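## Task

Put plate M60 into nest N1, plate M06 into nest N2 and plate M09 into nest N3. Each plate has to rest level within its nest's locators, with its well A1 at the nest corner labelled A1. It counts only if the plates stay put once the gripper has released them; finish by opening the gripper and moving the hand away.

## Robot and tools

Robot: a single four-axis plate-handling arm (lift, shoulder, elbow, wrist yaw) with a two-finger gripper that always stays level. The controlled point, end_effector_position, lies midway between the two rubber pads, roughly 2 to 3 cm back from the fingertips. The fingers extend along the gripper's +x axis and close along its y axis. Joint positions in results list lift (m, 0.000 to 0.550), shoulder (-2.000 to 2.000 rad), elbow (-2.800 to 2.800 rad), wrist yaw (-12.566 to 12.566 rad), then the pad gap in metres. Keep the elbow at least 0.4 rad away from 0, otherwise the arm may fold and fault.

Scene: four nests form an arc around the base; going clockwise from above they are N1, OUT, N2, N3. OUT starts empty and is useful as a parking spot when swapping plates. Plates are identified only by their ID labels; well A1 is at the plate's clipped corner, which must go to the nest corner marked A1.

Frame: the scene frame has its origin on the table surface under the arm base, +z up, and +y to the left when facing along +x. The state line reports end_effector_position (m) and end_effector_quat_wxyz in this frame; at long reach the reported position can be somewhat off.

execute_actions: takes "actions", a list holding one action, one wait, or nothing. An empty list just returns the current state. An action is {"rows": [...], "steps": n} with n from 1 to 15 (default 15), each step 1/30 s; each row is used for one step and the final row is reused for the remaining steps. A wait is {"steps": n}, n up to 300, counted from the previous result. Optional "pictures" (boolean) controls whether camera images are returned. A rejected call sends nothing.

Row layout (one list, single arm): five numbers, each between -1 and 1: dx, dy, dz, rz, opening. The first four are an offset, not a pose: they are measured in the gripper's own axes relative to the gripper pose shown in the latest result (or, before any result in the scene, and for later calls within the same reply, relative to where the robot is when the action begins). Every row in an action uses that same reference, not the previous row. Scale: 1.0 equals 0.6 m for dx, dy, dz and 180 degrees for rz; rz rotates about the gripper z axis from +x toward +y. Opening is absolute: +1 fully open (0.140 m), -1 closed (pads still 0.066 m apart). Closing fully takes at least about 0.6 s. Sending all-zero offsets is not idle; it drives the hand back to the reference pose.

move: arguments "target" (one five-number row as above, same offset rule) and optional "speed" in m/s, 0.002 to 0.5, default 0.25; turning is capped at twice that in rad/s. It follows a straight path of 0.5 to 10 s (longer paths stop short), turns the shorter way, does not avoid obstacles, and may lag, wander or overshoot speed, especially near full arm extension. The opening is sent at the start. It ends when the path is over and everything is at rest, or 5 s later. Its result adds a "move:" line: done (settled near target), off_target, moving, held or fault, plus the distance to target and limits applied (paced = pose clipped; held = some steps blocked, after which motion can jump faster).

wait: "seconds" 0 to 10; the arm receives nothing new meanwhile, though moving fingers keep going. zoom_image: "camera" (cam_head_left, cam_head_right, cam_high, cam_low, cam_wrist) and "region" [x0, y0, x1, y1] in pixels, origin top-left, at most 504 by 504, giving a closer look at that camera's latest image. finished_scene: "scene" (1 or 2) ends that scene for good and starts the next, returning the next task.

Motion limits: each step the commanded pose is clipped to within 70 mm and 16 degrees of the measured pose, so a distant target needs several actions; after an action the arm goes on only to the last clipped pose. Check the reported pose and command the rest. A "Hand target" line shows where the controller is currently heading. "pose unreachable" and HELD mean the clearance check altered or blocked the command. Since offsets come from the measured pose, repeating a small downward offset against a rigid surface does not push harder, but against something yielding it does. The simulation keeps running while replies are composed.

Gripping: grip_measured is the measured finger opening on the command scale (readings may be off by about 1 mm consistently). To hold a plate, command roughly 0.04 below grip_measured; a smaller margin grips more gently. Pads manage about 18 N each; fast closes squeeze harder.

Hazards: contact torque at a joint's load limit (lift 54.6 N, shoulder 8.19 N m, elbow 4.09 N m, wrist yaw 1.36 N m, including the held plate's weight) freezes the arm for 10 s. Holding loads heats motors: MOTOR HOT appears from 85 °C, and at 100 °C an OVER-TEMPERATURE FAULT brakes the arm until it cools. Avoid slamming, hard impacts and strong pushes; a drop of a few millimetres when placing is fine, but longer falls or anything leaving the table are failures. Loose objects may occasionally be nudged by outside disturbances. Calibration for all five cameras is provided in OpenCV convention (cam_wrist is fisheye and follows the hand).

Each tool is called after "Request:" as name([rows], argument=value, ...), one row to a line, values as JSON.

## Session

Request:
execute_actions(actions=[])

Scene clock: 0.00 s of 12600.00 s.
end_effector_position=(+0.5119, +0.3536, +0.5114) grip_measured=+1.00 end_effector_quat_wxyz=(+0.557, +0.000, +0.000, +0.830)
Joint positions: [ 0.506  1.004  2.087 -1.131  0.14 ]
Motor temperatures (°C, as the motors report them): [21 18 17 19]
Hand target: +0.512, +0.354, +0.511; +0.557, +0.000, +0.000, +0.830
camera_calibration (this result's frames):
cam_wrist: T_world_to_cam=[[0.92575, 0.378133, 0.00132717, -0.599239], [0.226867, -0.552604, -0.801973, 0.47758], [-0.302519, 0.742727, -0.597359, 0.293154], [0, 0, 0, 1]] pos_world=[0.535083, 0.272772, 0.55892]

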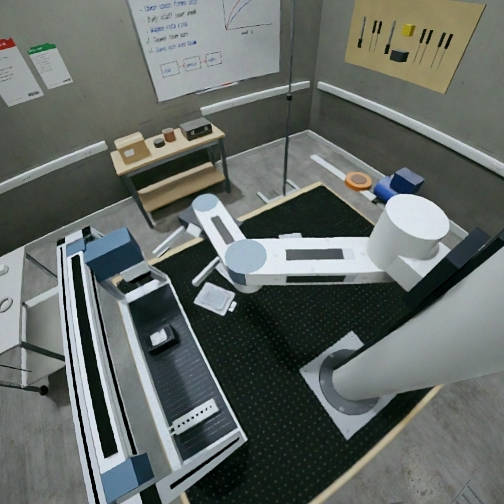

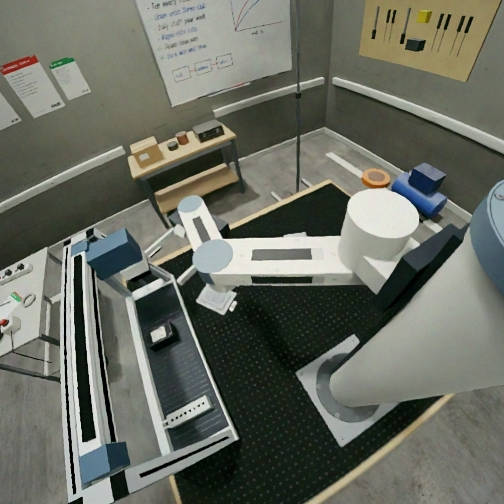

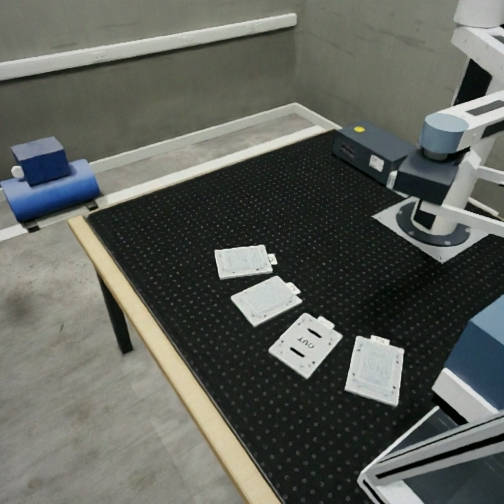

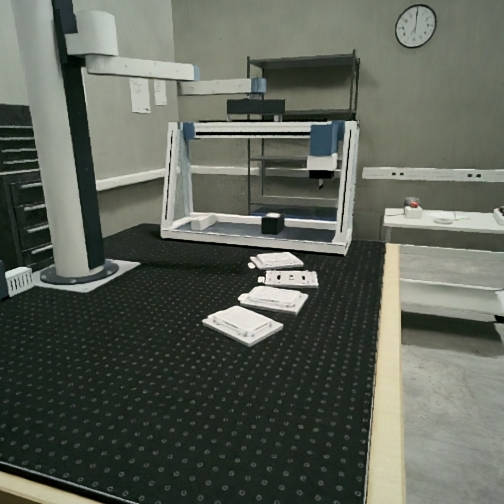

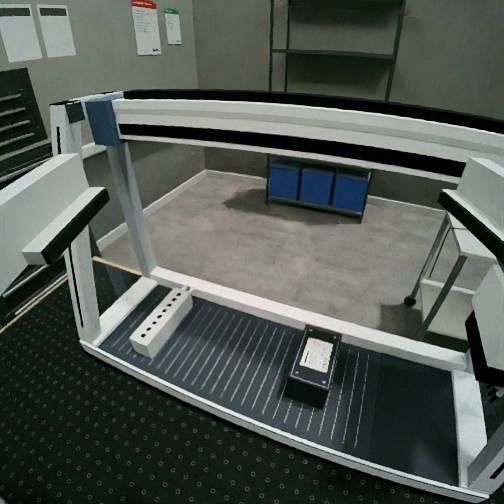

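Request:
move(target=[-0.59,0.2,-0.64,-0.65,0.6], speed=0.45)

Scene clock: 11.70 s of 12600.00 s.
end_effector_position=(+0.5350, -0.0194, +0.1274) grip_measured=+0.60 end_effector_quat_wxyz=(+0.999, +0.000, +0.000, -0.041)
Joint positions: [ 0.122  0.938  0.864 -1.884  0.125]
Motor temperatures (°C, as the motors report them): [21 18 17 19]
Hand target: +0.535, -0.019, +0.127; +0.999, +0.000, +0.000, -0.041
Off the commanded pose: 0.000 m, 0 deg.
After step 90, 6.00 s passed at rest.
move: done
camera_calibration (this result's frames):
cam_wrist: T_world_to_cam=[[-0.0834472, -0.996511, 0.00132717, 0.0342369], [-0.595365, 0.0487874, -0.801973, 0.409801], [0.79911, -0.0677126, -0.597359, -0.257342], [0, 0, 0, 1]] pos_world=[0.452483, -0.00330097, 0.174878]

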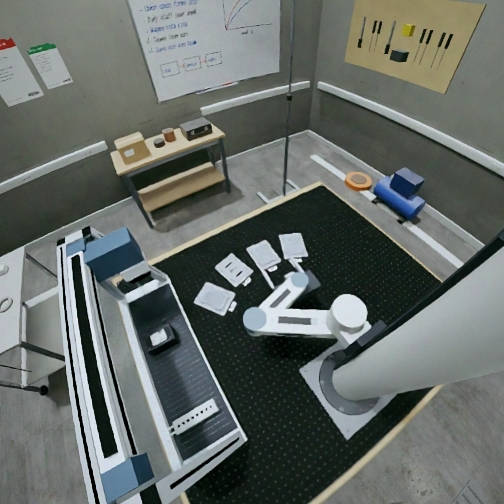

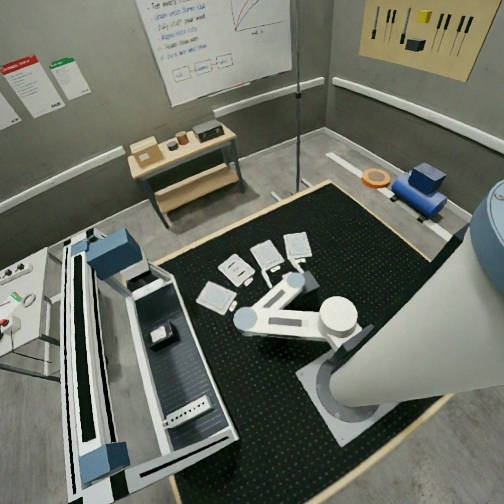

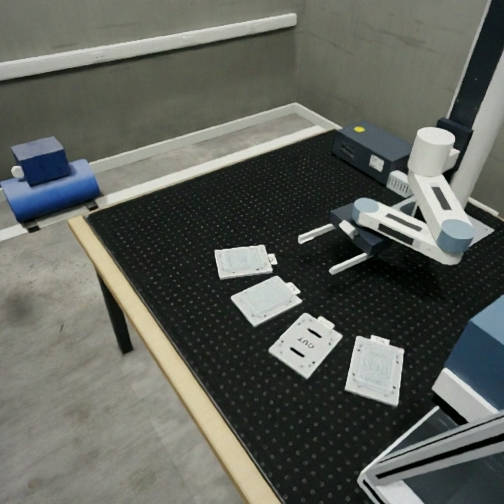

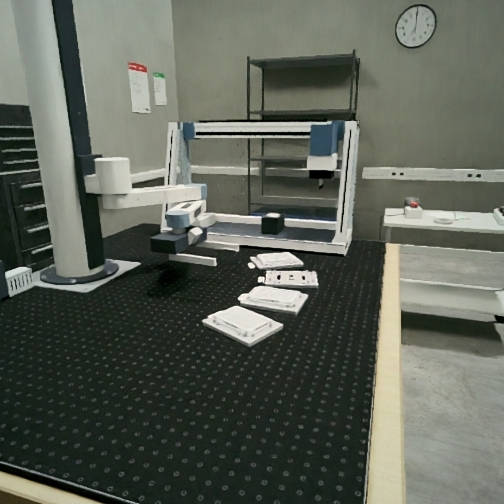

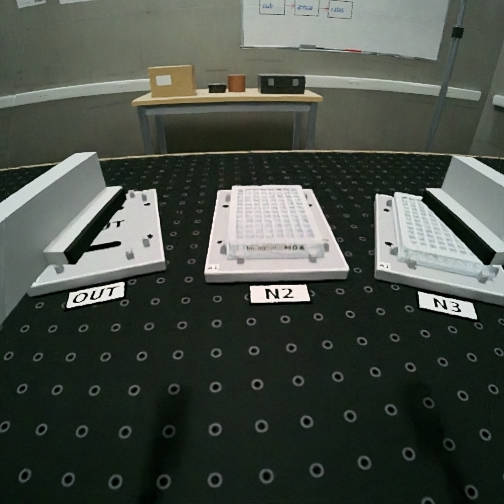

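Request:
zoom_image(camera="cam_wrist", region=[200, 170, 504, 320])

Request:
zoom_image(camera="cam_wrist", region=[215, 220, 345, 285])

Request:
zoom_image(camera="cam_low", region=[195, 245, 330, 350])

Request:
zoom_image(camera="cam_high", region=[205, 235, 415, 415])

Region (200, 170, 504, 320) of cam_wrist's 504x504 image, scaled by 1.658, with more detail than that image has; it fills the top 249 rows of this view, and the rest is white.

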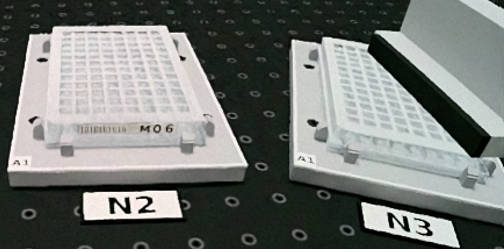

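Region (215, 220, 345, 285) of cam_wrist's 504x504 image, scaled by 3.877, with more detail than that image has.

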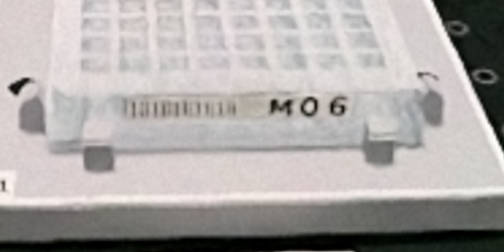

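Region (195, 245, 330, 350) of cam_low's 504x504 image, scaled by 3.733, with more detail than that image has.

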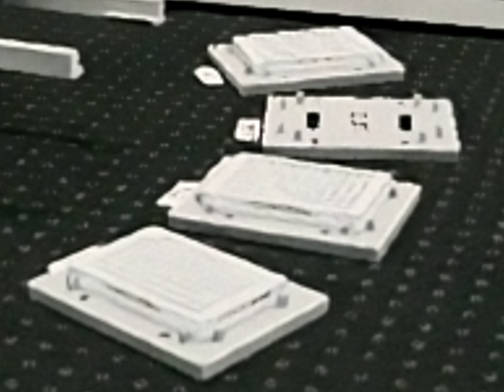

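Region (205, 235, 415, 415) of cam_high's 504x504 image, scaled by 2.400, with more detail than that image has; it fills the top 432 rows of this view, and the rest is white.

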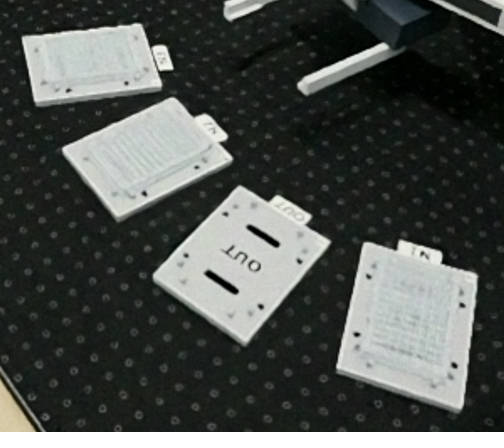

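Request:
move(target=[-0.05,0.417,-0.03,0.198,0.3], speed=0.4)

Request:
zoom_image(camera="cam_wrist", region=[140, 170, 420, 380])

Scene clock: 25.73 s of 12600.00 s.
end_effector_position=(+0.5257, +0.2326, +0.1094) grip_measured=+0.30 end_effector_quat_wxyz=(+0.964, +0.000, +0.000, +0.267)
Joint positions: [ 0.104  1.492  1.133 -2.084  0.114]
Motor temperatures (°C, as the motors report them): [21 18 17 19]
Hand target: +0.526, +0.232, +0.109; +0.964, +0.000, +0.000, +0.267
Off the commanded pose: 0.000 m, 0 deg.
After step 90, 9.83 s passed at rest.
move: done
camera_calibration (this result's frames):
cam_wrist: T_world_to_cam=[[0.513411, -0.858142, 0.00132717, -0.0614105], [-0.512073, -0.307605, -0.801973, 0.416608], [0.688614, 0.411062, -0.597359, -0.29684], [0, 0, 0, 1]] pos_world=[0.449271, 0.197472, 0.15687]

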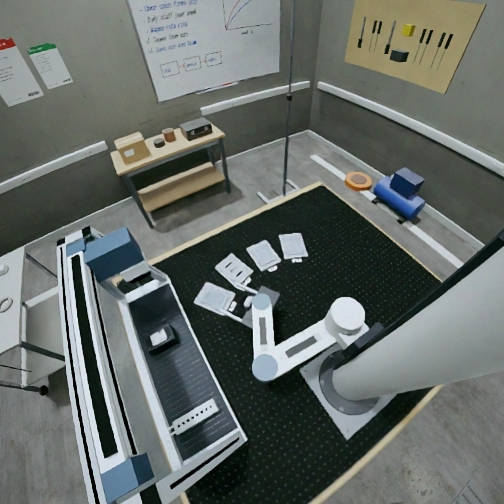

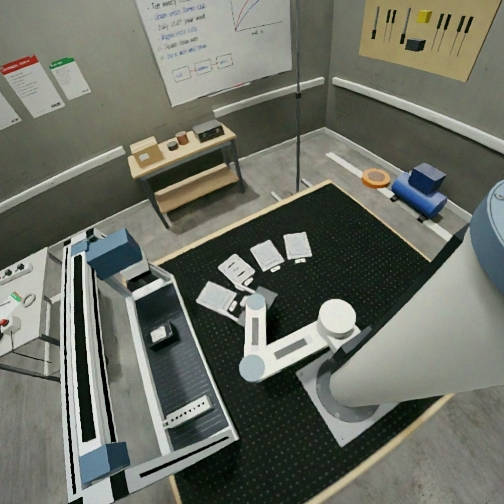

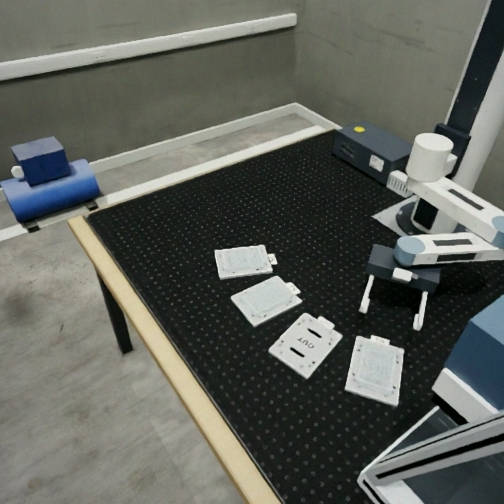

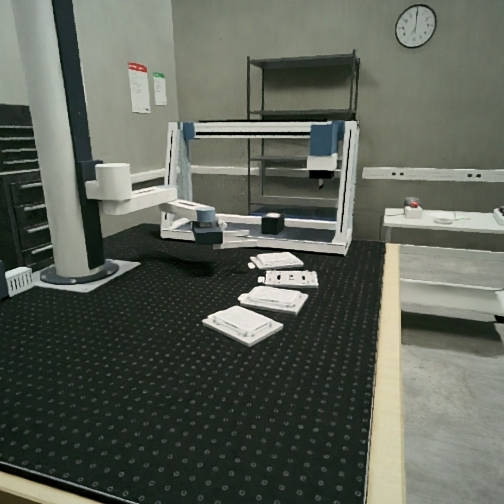

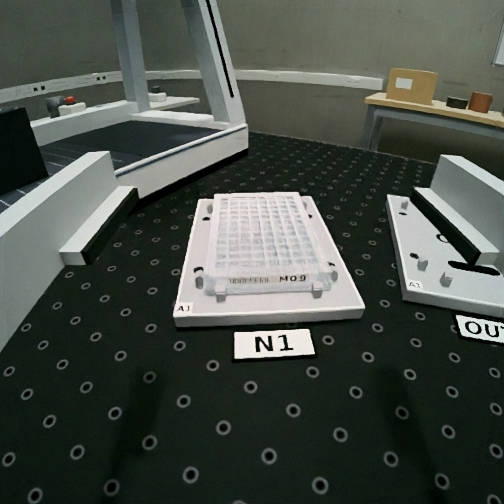

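Region (140, 170, 420, 380) of cam_wrist's 504x504 image, scaled by 1.800, with more detail than that image has; it fills the top 378 rows of this view, and the rest is white.

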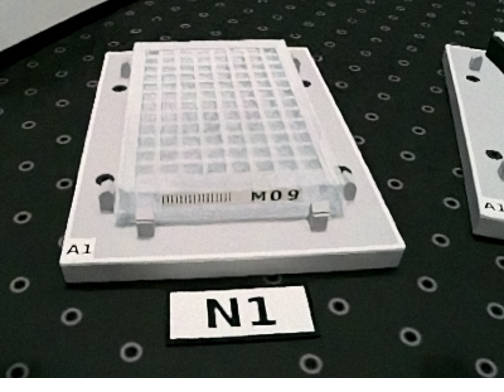

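Request:
move(target=[0.197,0.004,-0.073,0.016,0.1], speed=0.3)

Scene clock: 42.87 s of 12600.00 s.
end_effector_position=(+0.6259, +0.2954, +0.0655) grip_measured=+0.10 end_effector_quat_wxyz=(+0.957, +0.000, +0.000, +0.291)
Joint positions: [ 0.061  1.21   1.745 -2.364  0.107]
Motor temperatures (°C, as the motors report them): [21 18 17 19]
Hand target: +0.626, +0.295, +0.066; +0.957, +0.000, +0.000, +0.291
Off the commanded pose: 0.000 m, 0 deg.
After step 90, 13.23 s passed at rest.
move: done
camera_calibration (this result's frames):
cam_wrist: T_world_to_cam=[[0.556071, -0.831134, 0.00132717, -0.0935525], [-0.495895, -0.333059, -0.801973, 0.449468], [0.666989, 0.445295, -0.597359, -0.414419], [0, 0, 0, 1]] pos_world=[0.551323, 0.256484, 0.113029]

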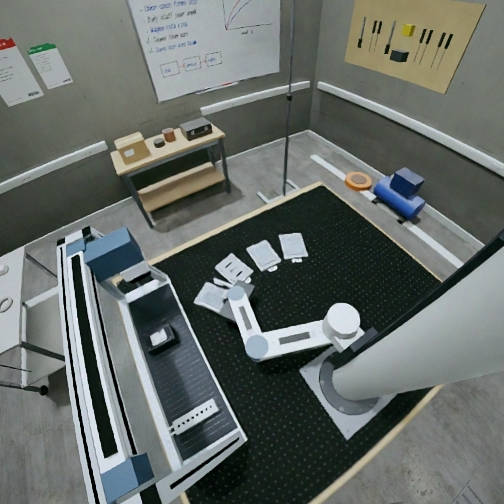

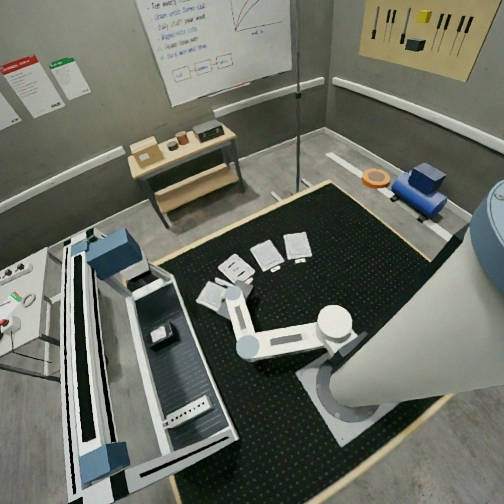

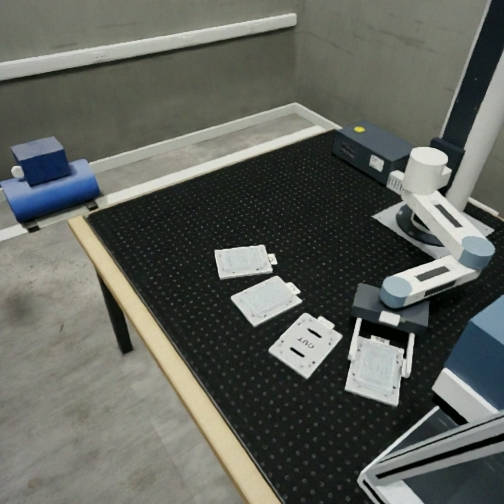

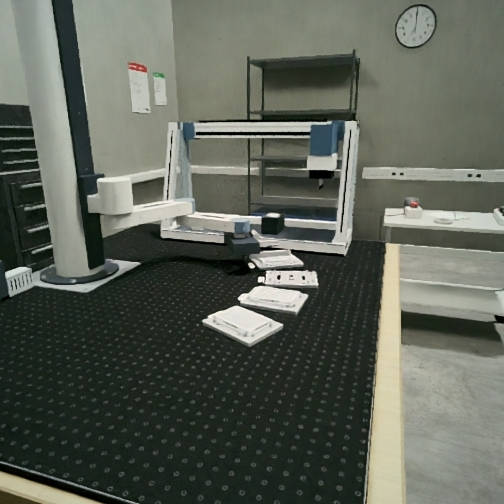

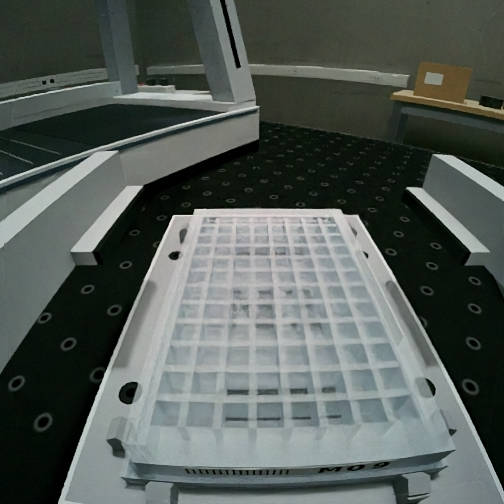

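Request:
move(target=[0,0.001,-0.0605,0,0.0], speed=0.1)

Request:
move(target=[0,0,0,0,-0.35])

Request:
move(target=[0,0,0,0,-0.52])

Request:
move(target=[0,0,0.02,0,-0.52], speed=0.03)

Scene clock: 47.43 s of 12600.00 s.
end_effector_position=(+0.6256, +0.2958, +0.0292) grip_measured=+0.00 end_effector_quat_wxyz=(+0.957, +0.000, +0.000, +0.291)
Joint positions: [ 0.024  1.211  1.745 -2.365  0.103]
Motor temperatures (°C, as the motors report them): [21 18 17 19]
Hand target: +0.626, +0.296, +0.029; +0.957, +0.000, +0.000, +0.291
Off the commanded pose: 0.000 m, 0 deg.
After step 90, 0.83 s passed at rest.
move: done
camera_calibration (this result's frames):
cam_wrist: T_world_to_cam=[[0.556182, -0.831059, 0.00132717, -0.0930463], [-0.49585, -0.333126, -0.801973, 0.420314], [0.666929, 0.445385, -0.597359, -0.436114], [0, 0, 0, 1]] pos_world=[0.551021, 0.256929, 0.0766873]

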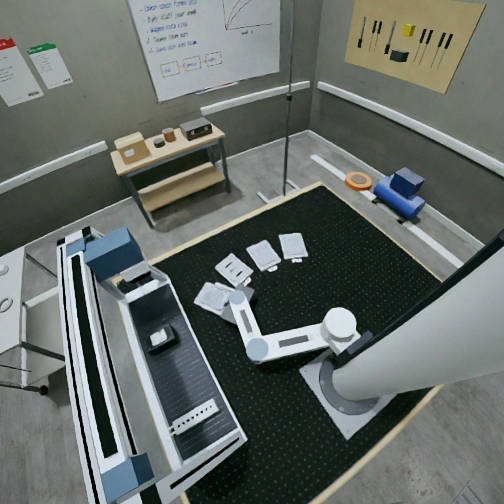

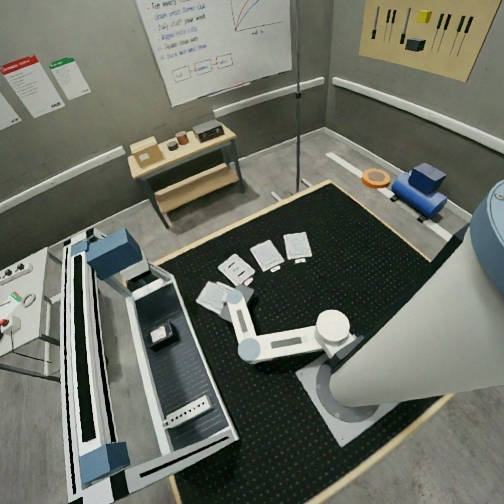

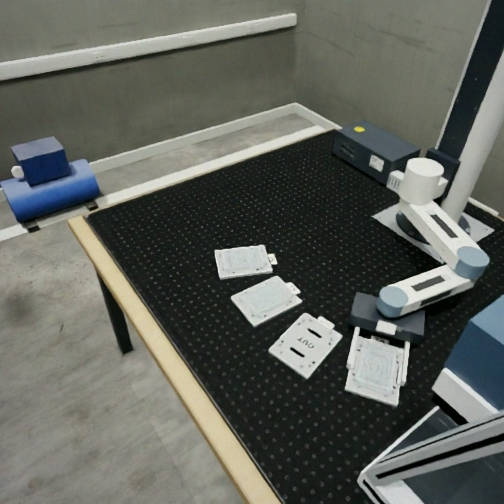

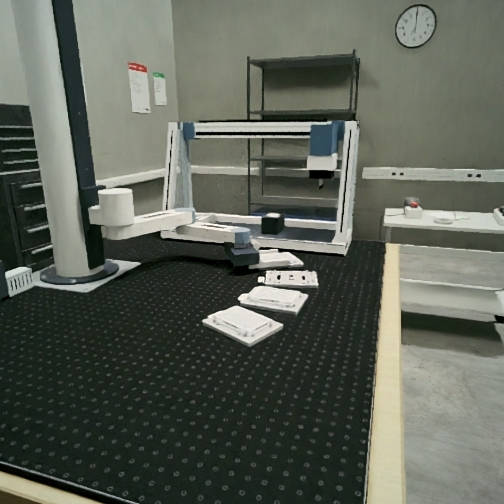

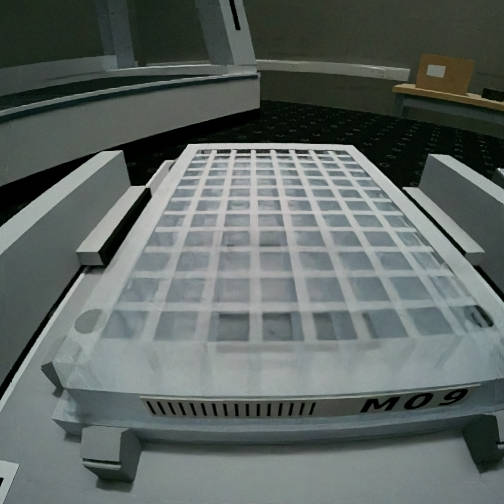

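Scene clock: 47.93 s of 12600.00 s.
end_effector_position=(+0.6256, +0.2958, +0.0292) grip_measured=-0.35 end_effector_quat_wxyz=(+0.957, +0.000, +0.000, +0.291)
Joint positions: [ 0.024  1.211  1.745 -2.365  0.09 ]
Motor temperatures (°C, as the motors report them): [21 18 17 19]
Hand target: +0.626, +0.296, +0.029; +0.957, +0.000, +0.000, +0.291
Off the commanded pose: 0.000 m, 0 deg.
move: done
camera_calibration (this result's frames):
cam_wrist: T_world_to_cam=[[0.556169, -0.831068, 0.00132717, -0.093043], [-0.495855, -0.333118, -0.801973, 0.420315], [0.666936, 0.445375, -0.597359, -0.436115], [0, 0, 0, 1]] pos_world=[0.551024, 0.256924, 0.0766873]

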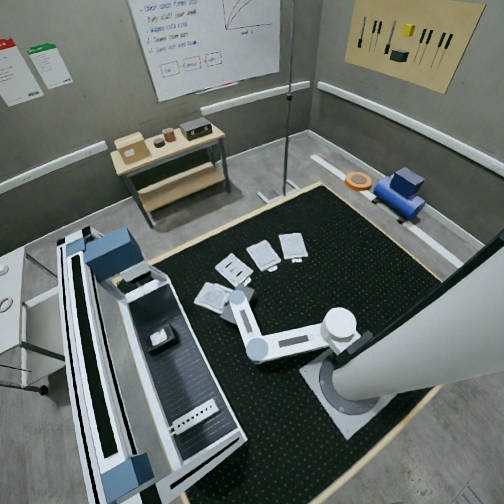

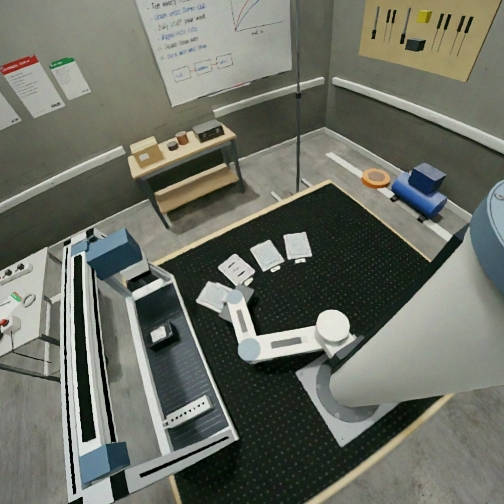

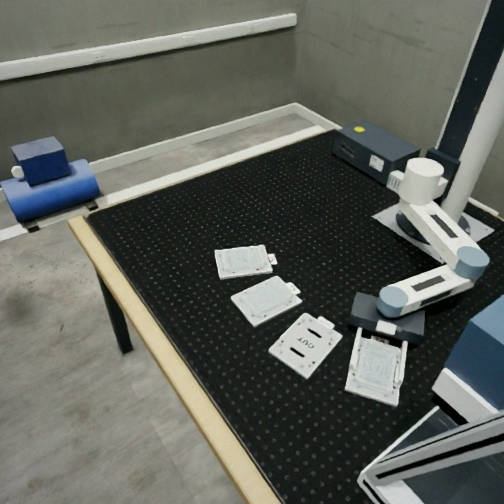

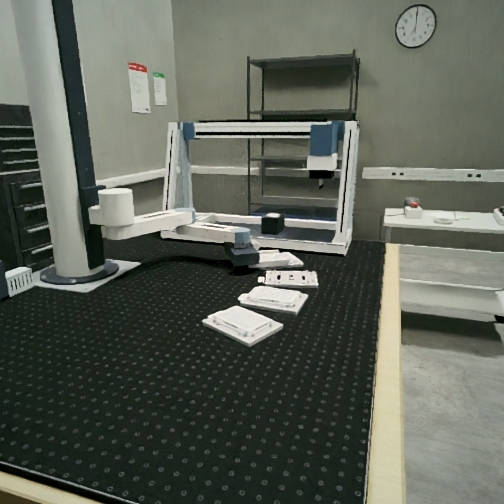

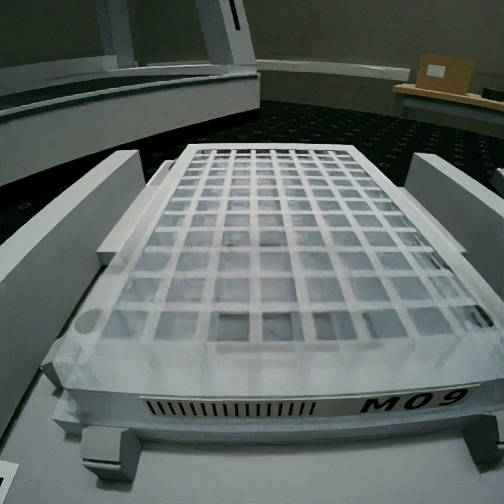

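Scene clock: 48.43 s of 12600.00 s.
end_effector_position=(+0.6256, +0.2959, +0.0292) grip_measured=-0.46 end_effector_quat_wxyz=(+0.957, +0.000, +0.000, +0.291)
Joint positions: [ 0.024  1.211  1.745 -2.365  0.086]
Motor temperatures (°C, as the motors report them): [21 18 17 19]
Hand target: +0.626, +0.296, +0.029; +0.957, +0.000, +0.000, +0.291
Off the commanded pose: 0.000 m, 0 deg.
move: done
camera_calibration (this result's frames):
cam_wrist: T_world_to_cam=[[0.556233, -0.831025, 0.00132717, -0.0930805], [-0.495829, -0.333156, -0.801973, 0.420312], [0.666902, 0.445426, -0.597359, -0.436112], [0, 0, 0, 1]] pos_world=[0.551021, 0.256933, 0.0766873]

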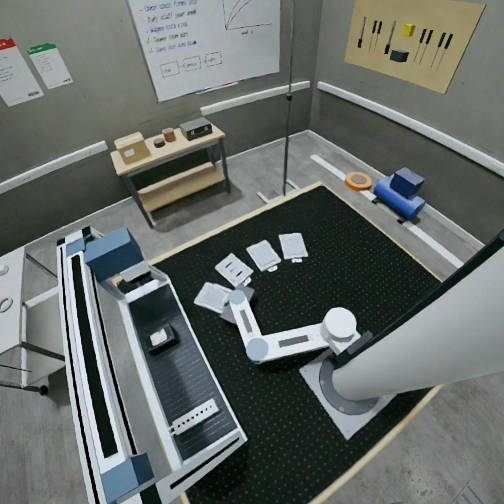

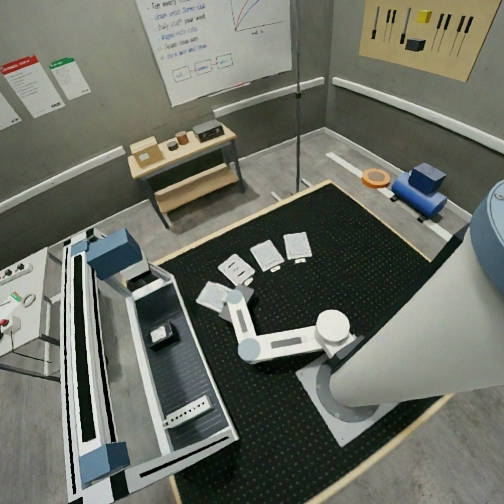

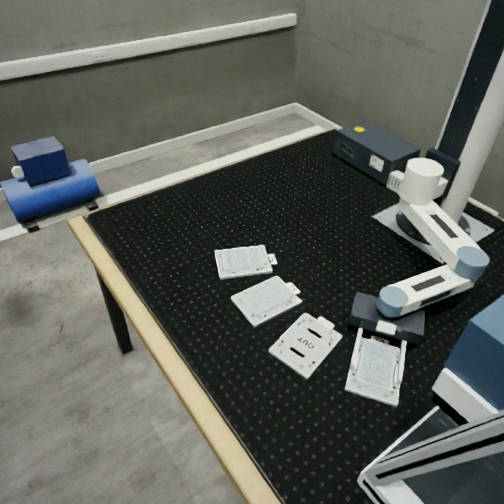

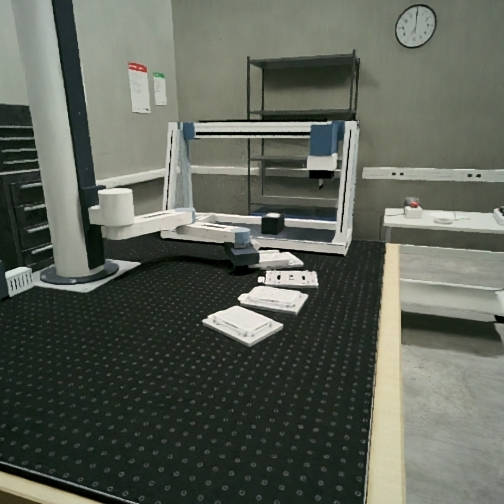

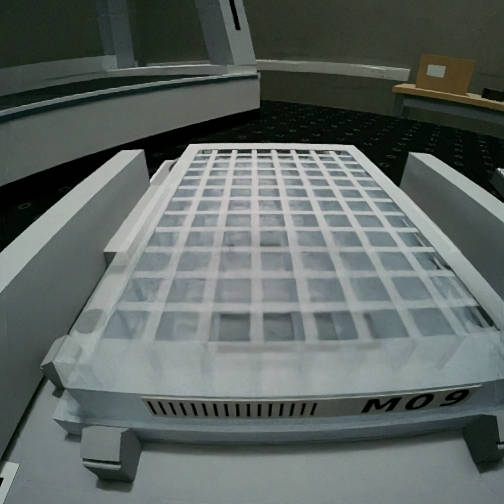

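Scene clock: 49.13 s of 12600.00 s.
end_effector_position=(+0.6256, +0.2959, +0.0412) grip_measured=-0.46 end_effector_quat_wxyz=(+0.957, +0.000, +0.000, +0.291)
Joint positions: [ 0.036  1.211  1.745 -2.365  0.086]
Motor temperatures (°C, as the motors report them): [21 18 17 19]
Hand target: +0.626, +0.296, +0.041; +0.957, +0.000, +0.000, +0.291
Off the commanded pose: 0.000 m, 0 deg.
move: done
camera_calibration (this result's frames):
cam_wrist: T_world_to_cam=[[0.556236, -0.831023, 0.00132717, -0.093098], [-0.495828, -0.333158, -0.801973, 0.429959], [0.6669, 0.445428, -0.597359, -0.428926], [0, 0, 0, 1]] pos_world=[0.551021, 0.256934, 0.0887163]

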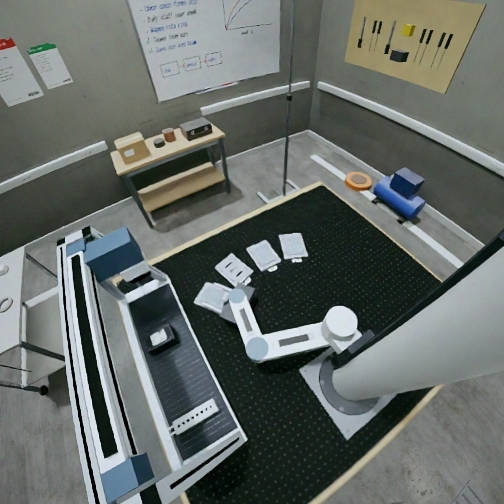

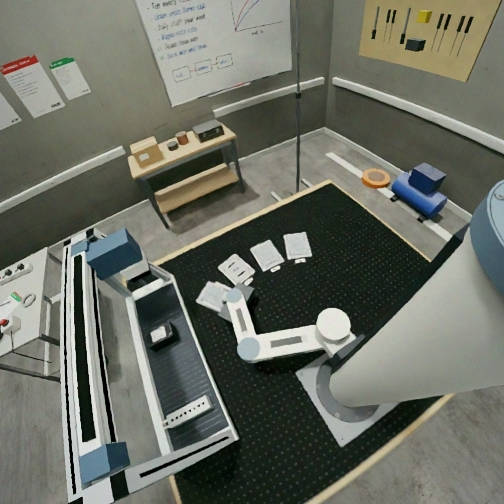

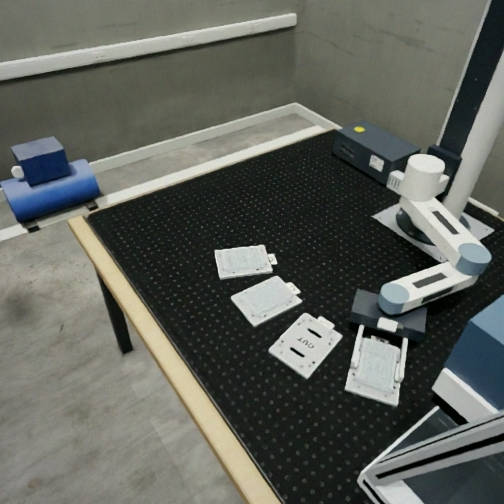

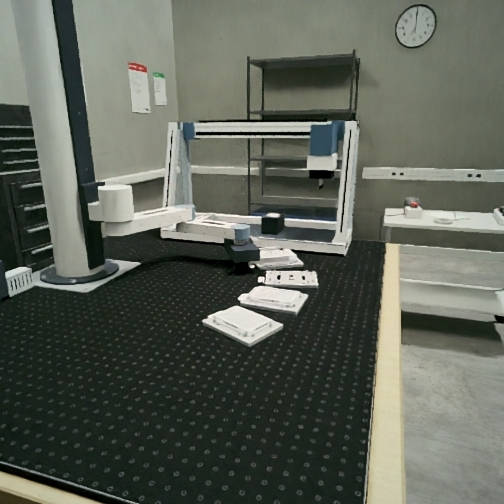

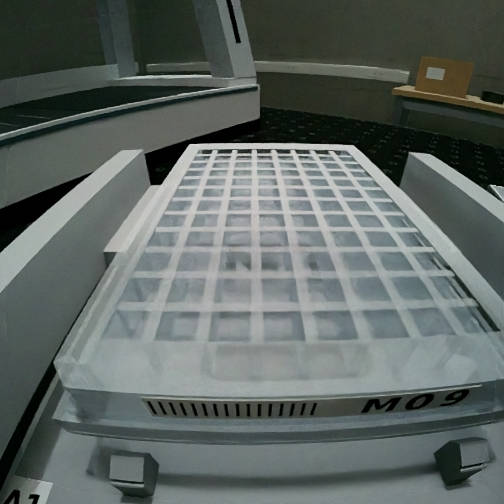

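Request:
move(target=[0,0,0.03,0,-0.52], speed=0.12)

Request:
move(target=[-0.049,-0.296,0.05,-0.11,-0.52], speed=0.3)

Scene clock: 63.40 s of 12600.00 s.
end_effector_position=(+0.6256, +0.2959, +0.0593) grip_measured=-0.46 end_effector_quat_wxyz=(+0.957, +0.000, +0.000, +0.291)
Joint positions: [ 0.054  1.211  1.745 -2.365  0.086]
Motor temperatures (°C, as the motors report them): [21 18 17 19]
Hand target: +0.626, +0.296, +0.059; +0.957, +0.000, +0.000, +0.291
Off the commanded pose: 0.000 m, 0 deg.
After step 90, 10.57 s passed at rest.
move: done
camera_calibration (this result's frames):
cam_wrist: T_world_to_cam=[[0.556244, -0.831018, 0.00132717, -0.093125], [-0.495825, -0.333162, -0.801973, 0.444418], [0.666896, 0.445434, -0.597359, -0.418157], [0, 0, 0, 1]] pos_world=[0.551021, 0.256936, 0.106745]

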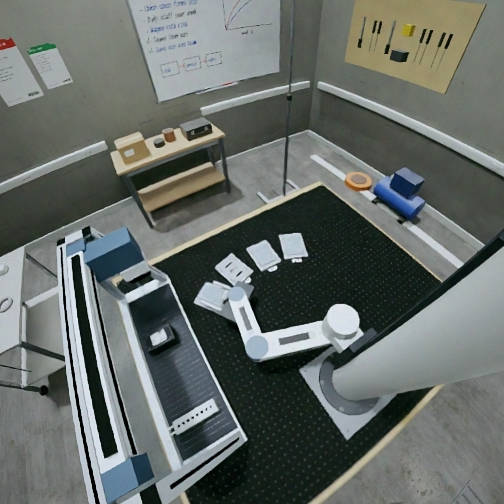

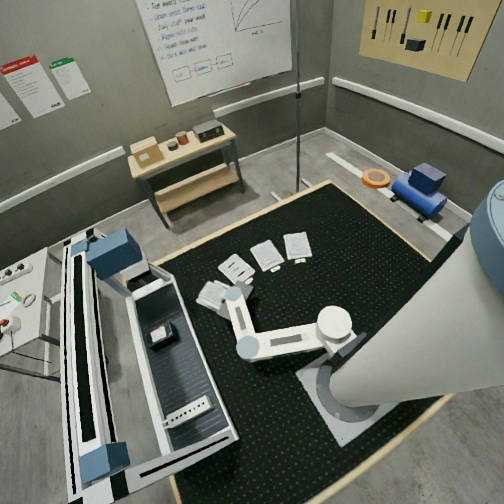

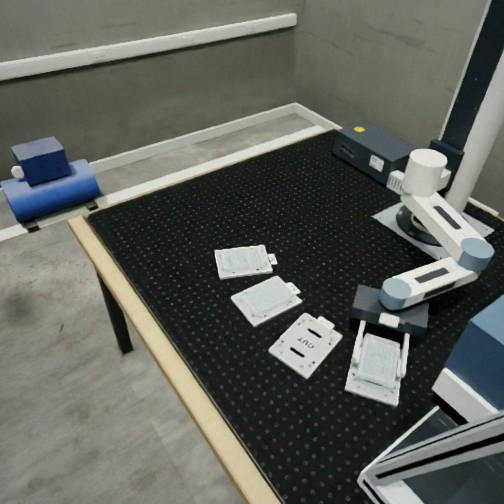

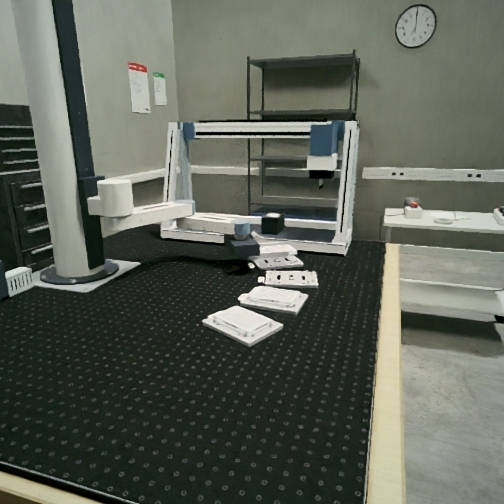

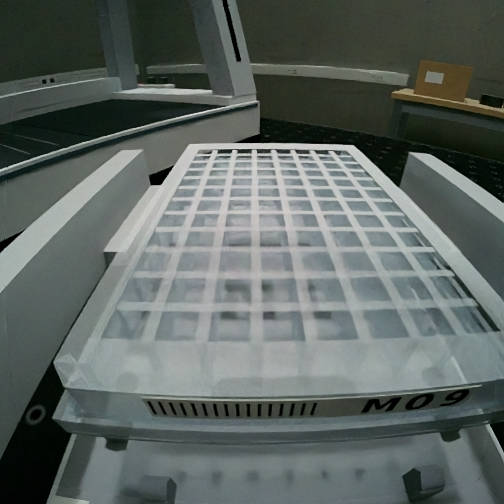

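Scene clock: 64.40 s of 12600.00 s.
end_effector_position=(+0.7001, +0.1318, +0.0893) grip_measured=-0.46 end_effector_quat_wxyz=(+0.992, +0.000, +0.000, +0.122)
Joint positions: [ 0.084  0.874  1.759 -2.387  0.086]
Motor temperatures (°C, as the motors report them): [21 18 17 19]
Hand target: +0.700, +0.132, +0.089; +0.992, +0.000, +0.000, +0.123
Off the commanded pose: 0.000 m, 0 deg.
move: done
camera_calibration (this result's frames):
cam_wrist: T_world_to_cam=[[0.241591, -0.970377, 0.00132717, -0.0322588], [-0.579408, -0.14535, -0.801973, 0.484569], [0.778409, 0.19298, -0.597359, -0.421656], [0, 0, 0, 1]] pos_world=[0.616777, 0.1205, 0.136774]

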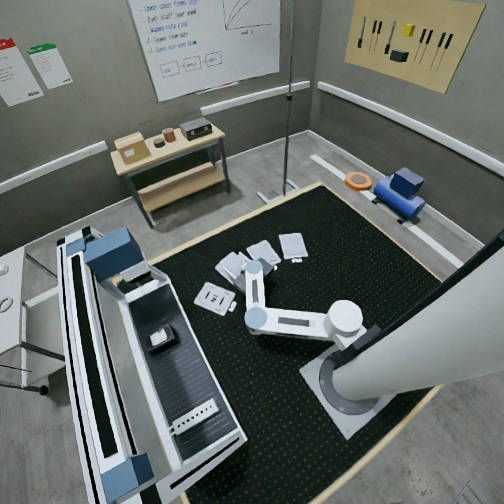

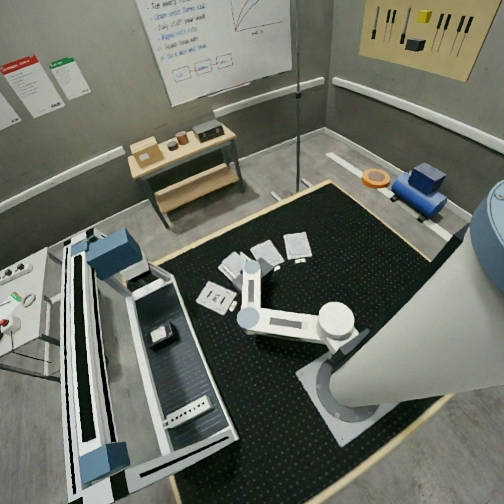

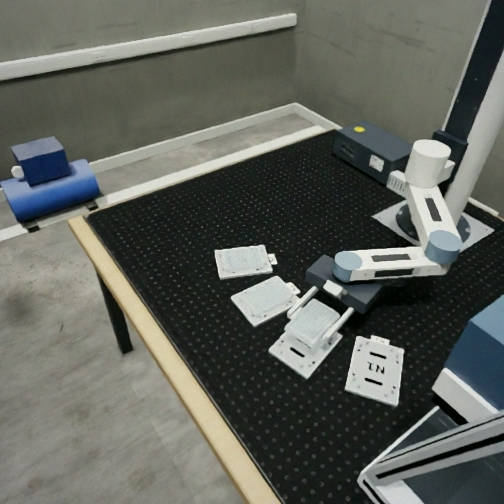

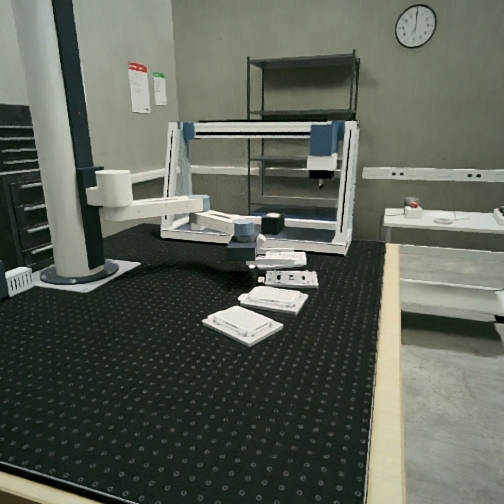

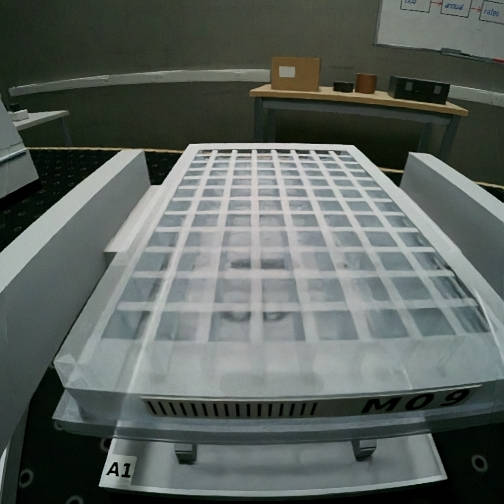

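Request:
move(target=[0.03,0.002,-0.05,0,-0.52], speed=0.1)

Scene clock: 69.47 s of 12600.00 s.
end_effector_position=(+0.7173, +0.1374, +0.0592) grip_measured=-0.46 end_effector_quat_wxyz=(+0.992, +0.000, +0.000, +0.123)
Joint positions: [ 0.054  0.827  1.872 -2.454  0.086]
Motor temperatures (°C, as the motors report them): [21 18 17 19]
Hand target: +0.717, +0.137, +0.059; +0.992, +0.000, +0.000, +0.122
Off the commanded pose: 0.000 m, 0 deg.
After step 90, 1.33 s passed at rest.
move: done
camera_calibration (this result's frames):
cam_wrist: T_world_to_cam=[[0.241922, -0.970295, 0.00132717, -0.0311772], [-0.579358, -0.145547, -0.801973, 0.471208], [0.778343, 0.193246, -0.597359, -0.454028], [0, 0, 0, 1]] pos_world=[0.63393, 0.126071, 0.10672]

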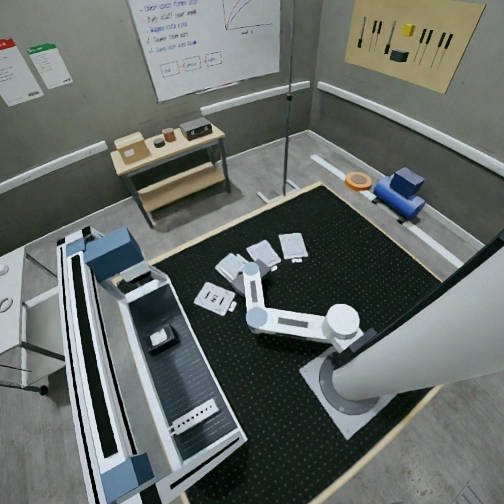

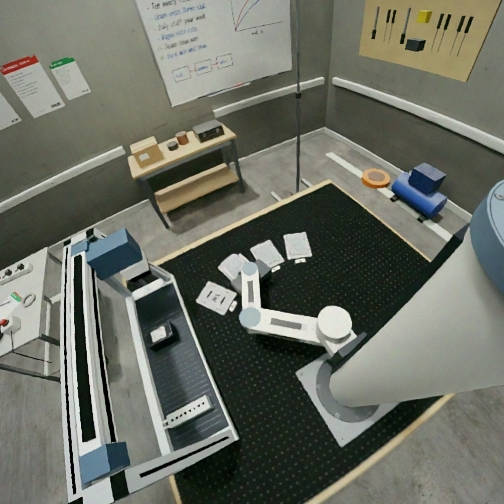

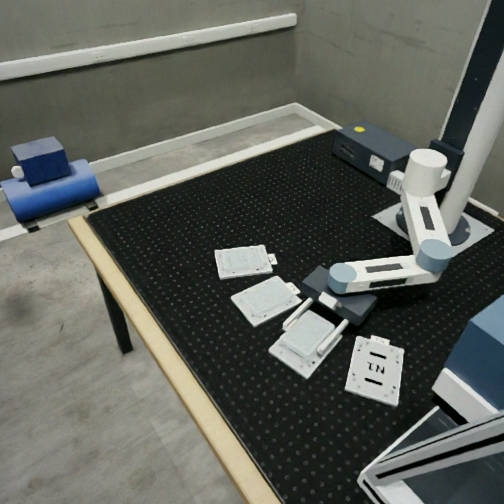

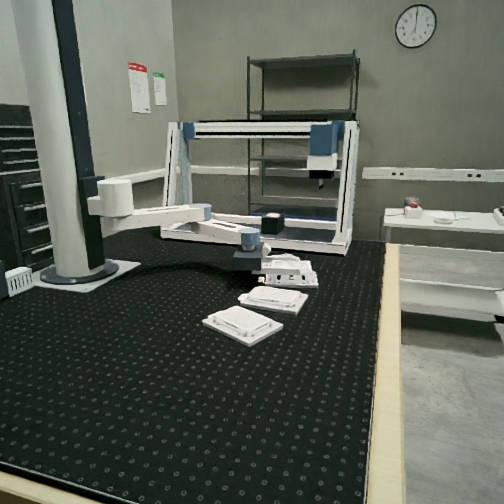

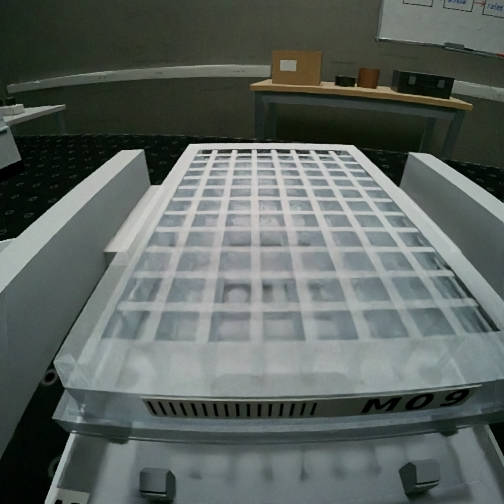

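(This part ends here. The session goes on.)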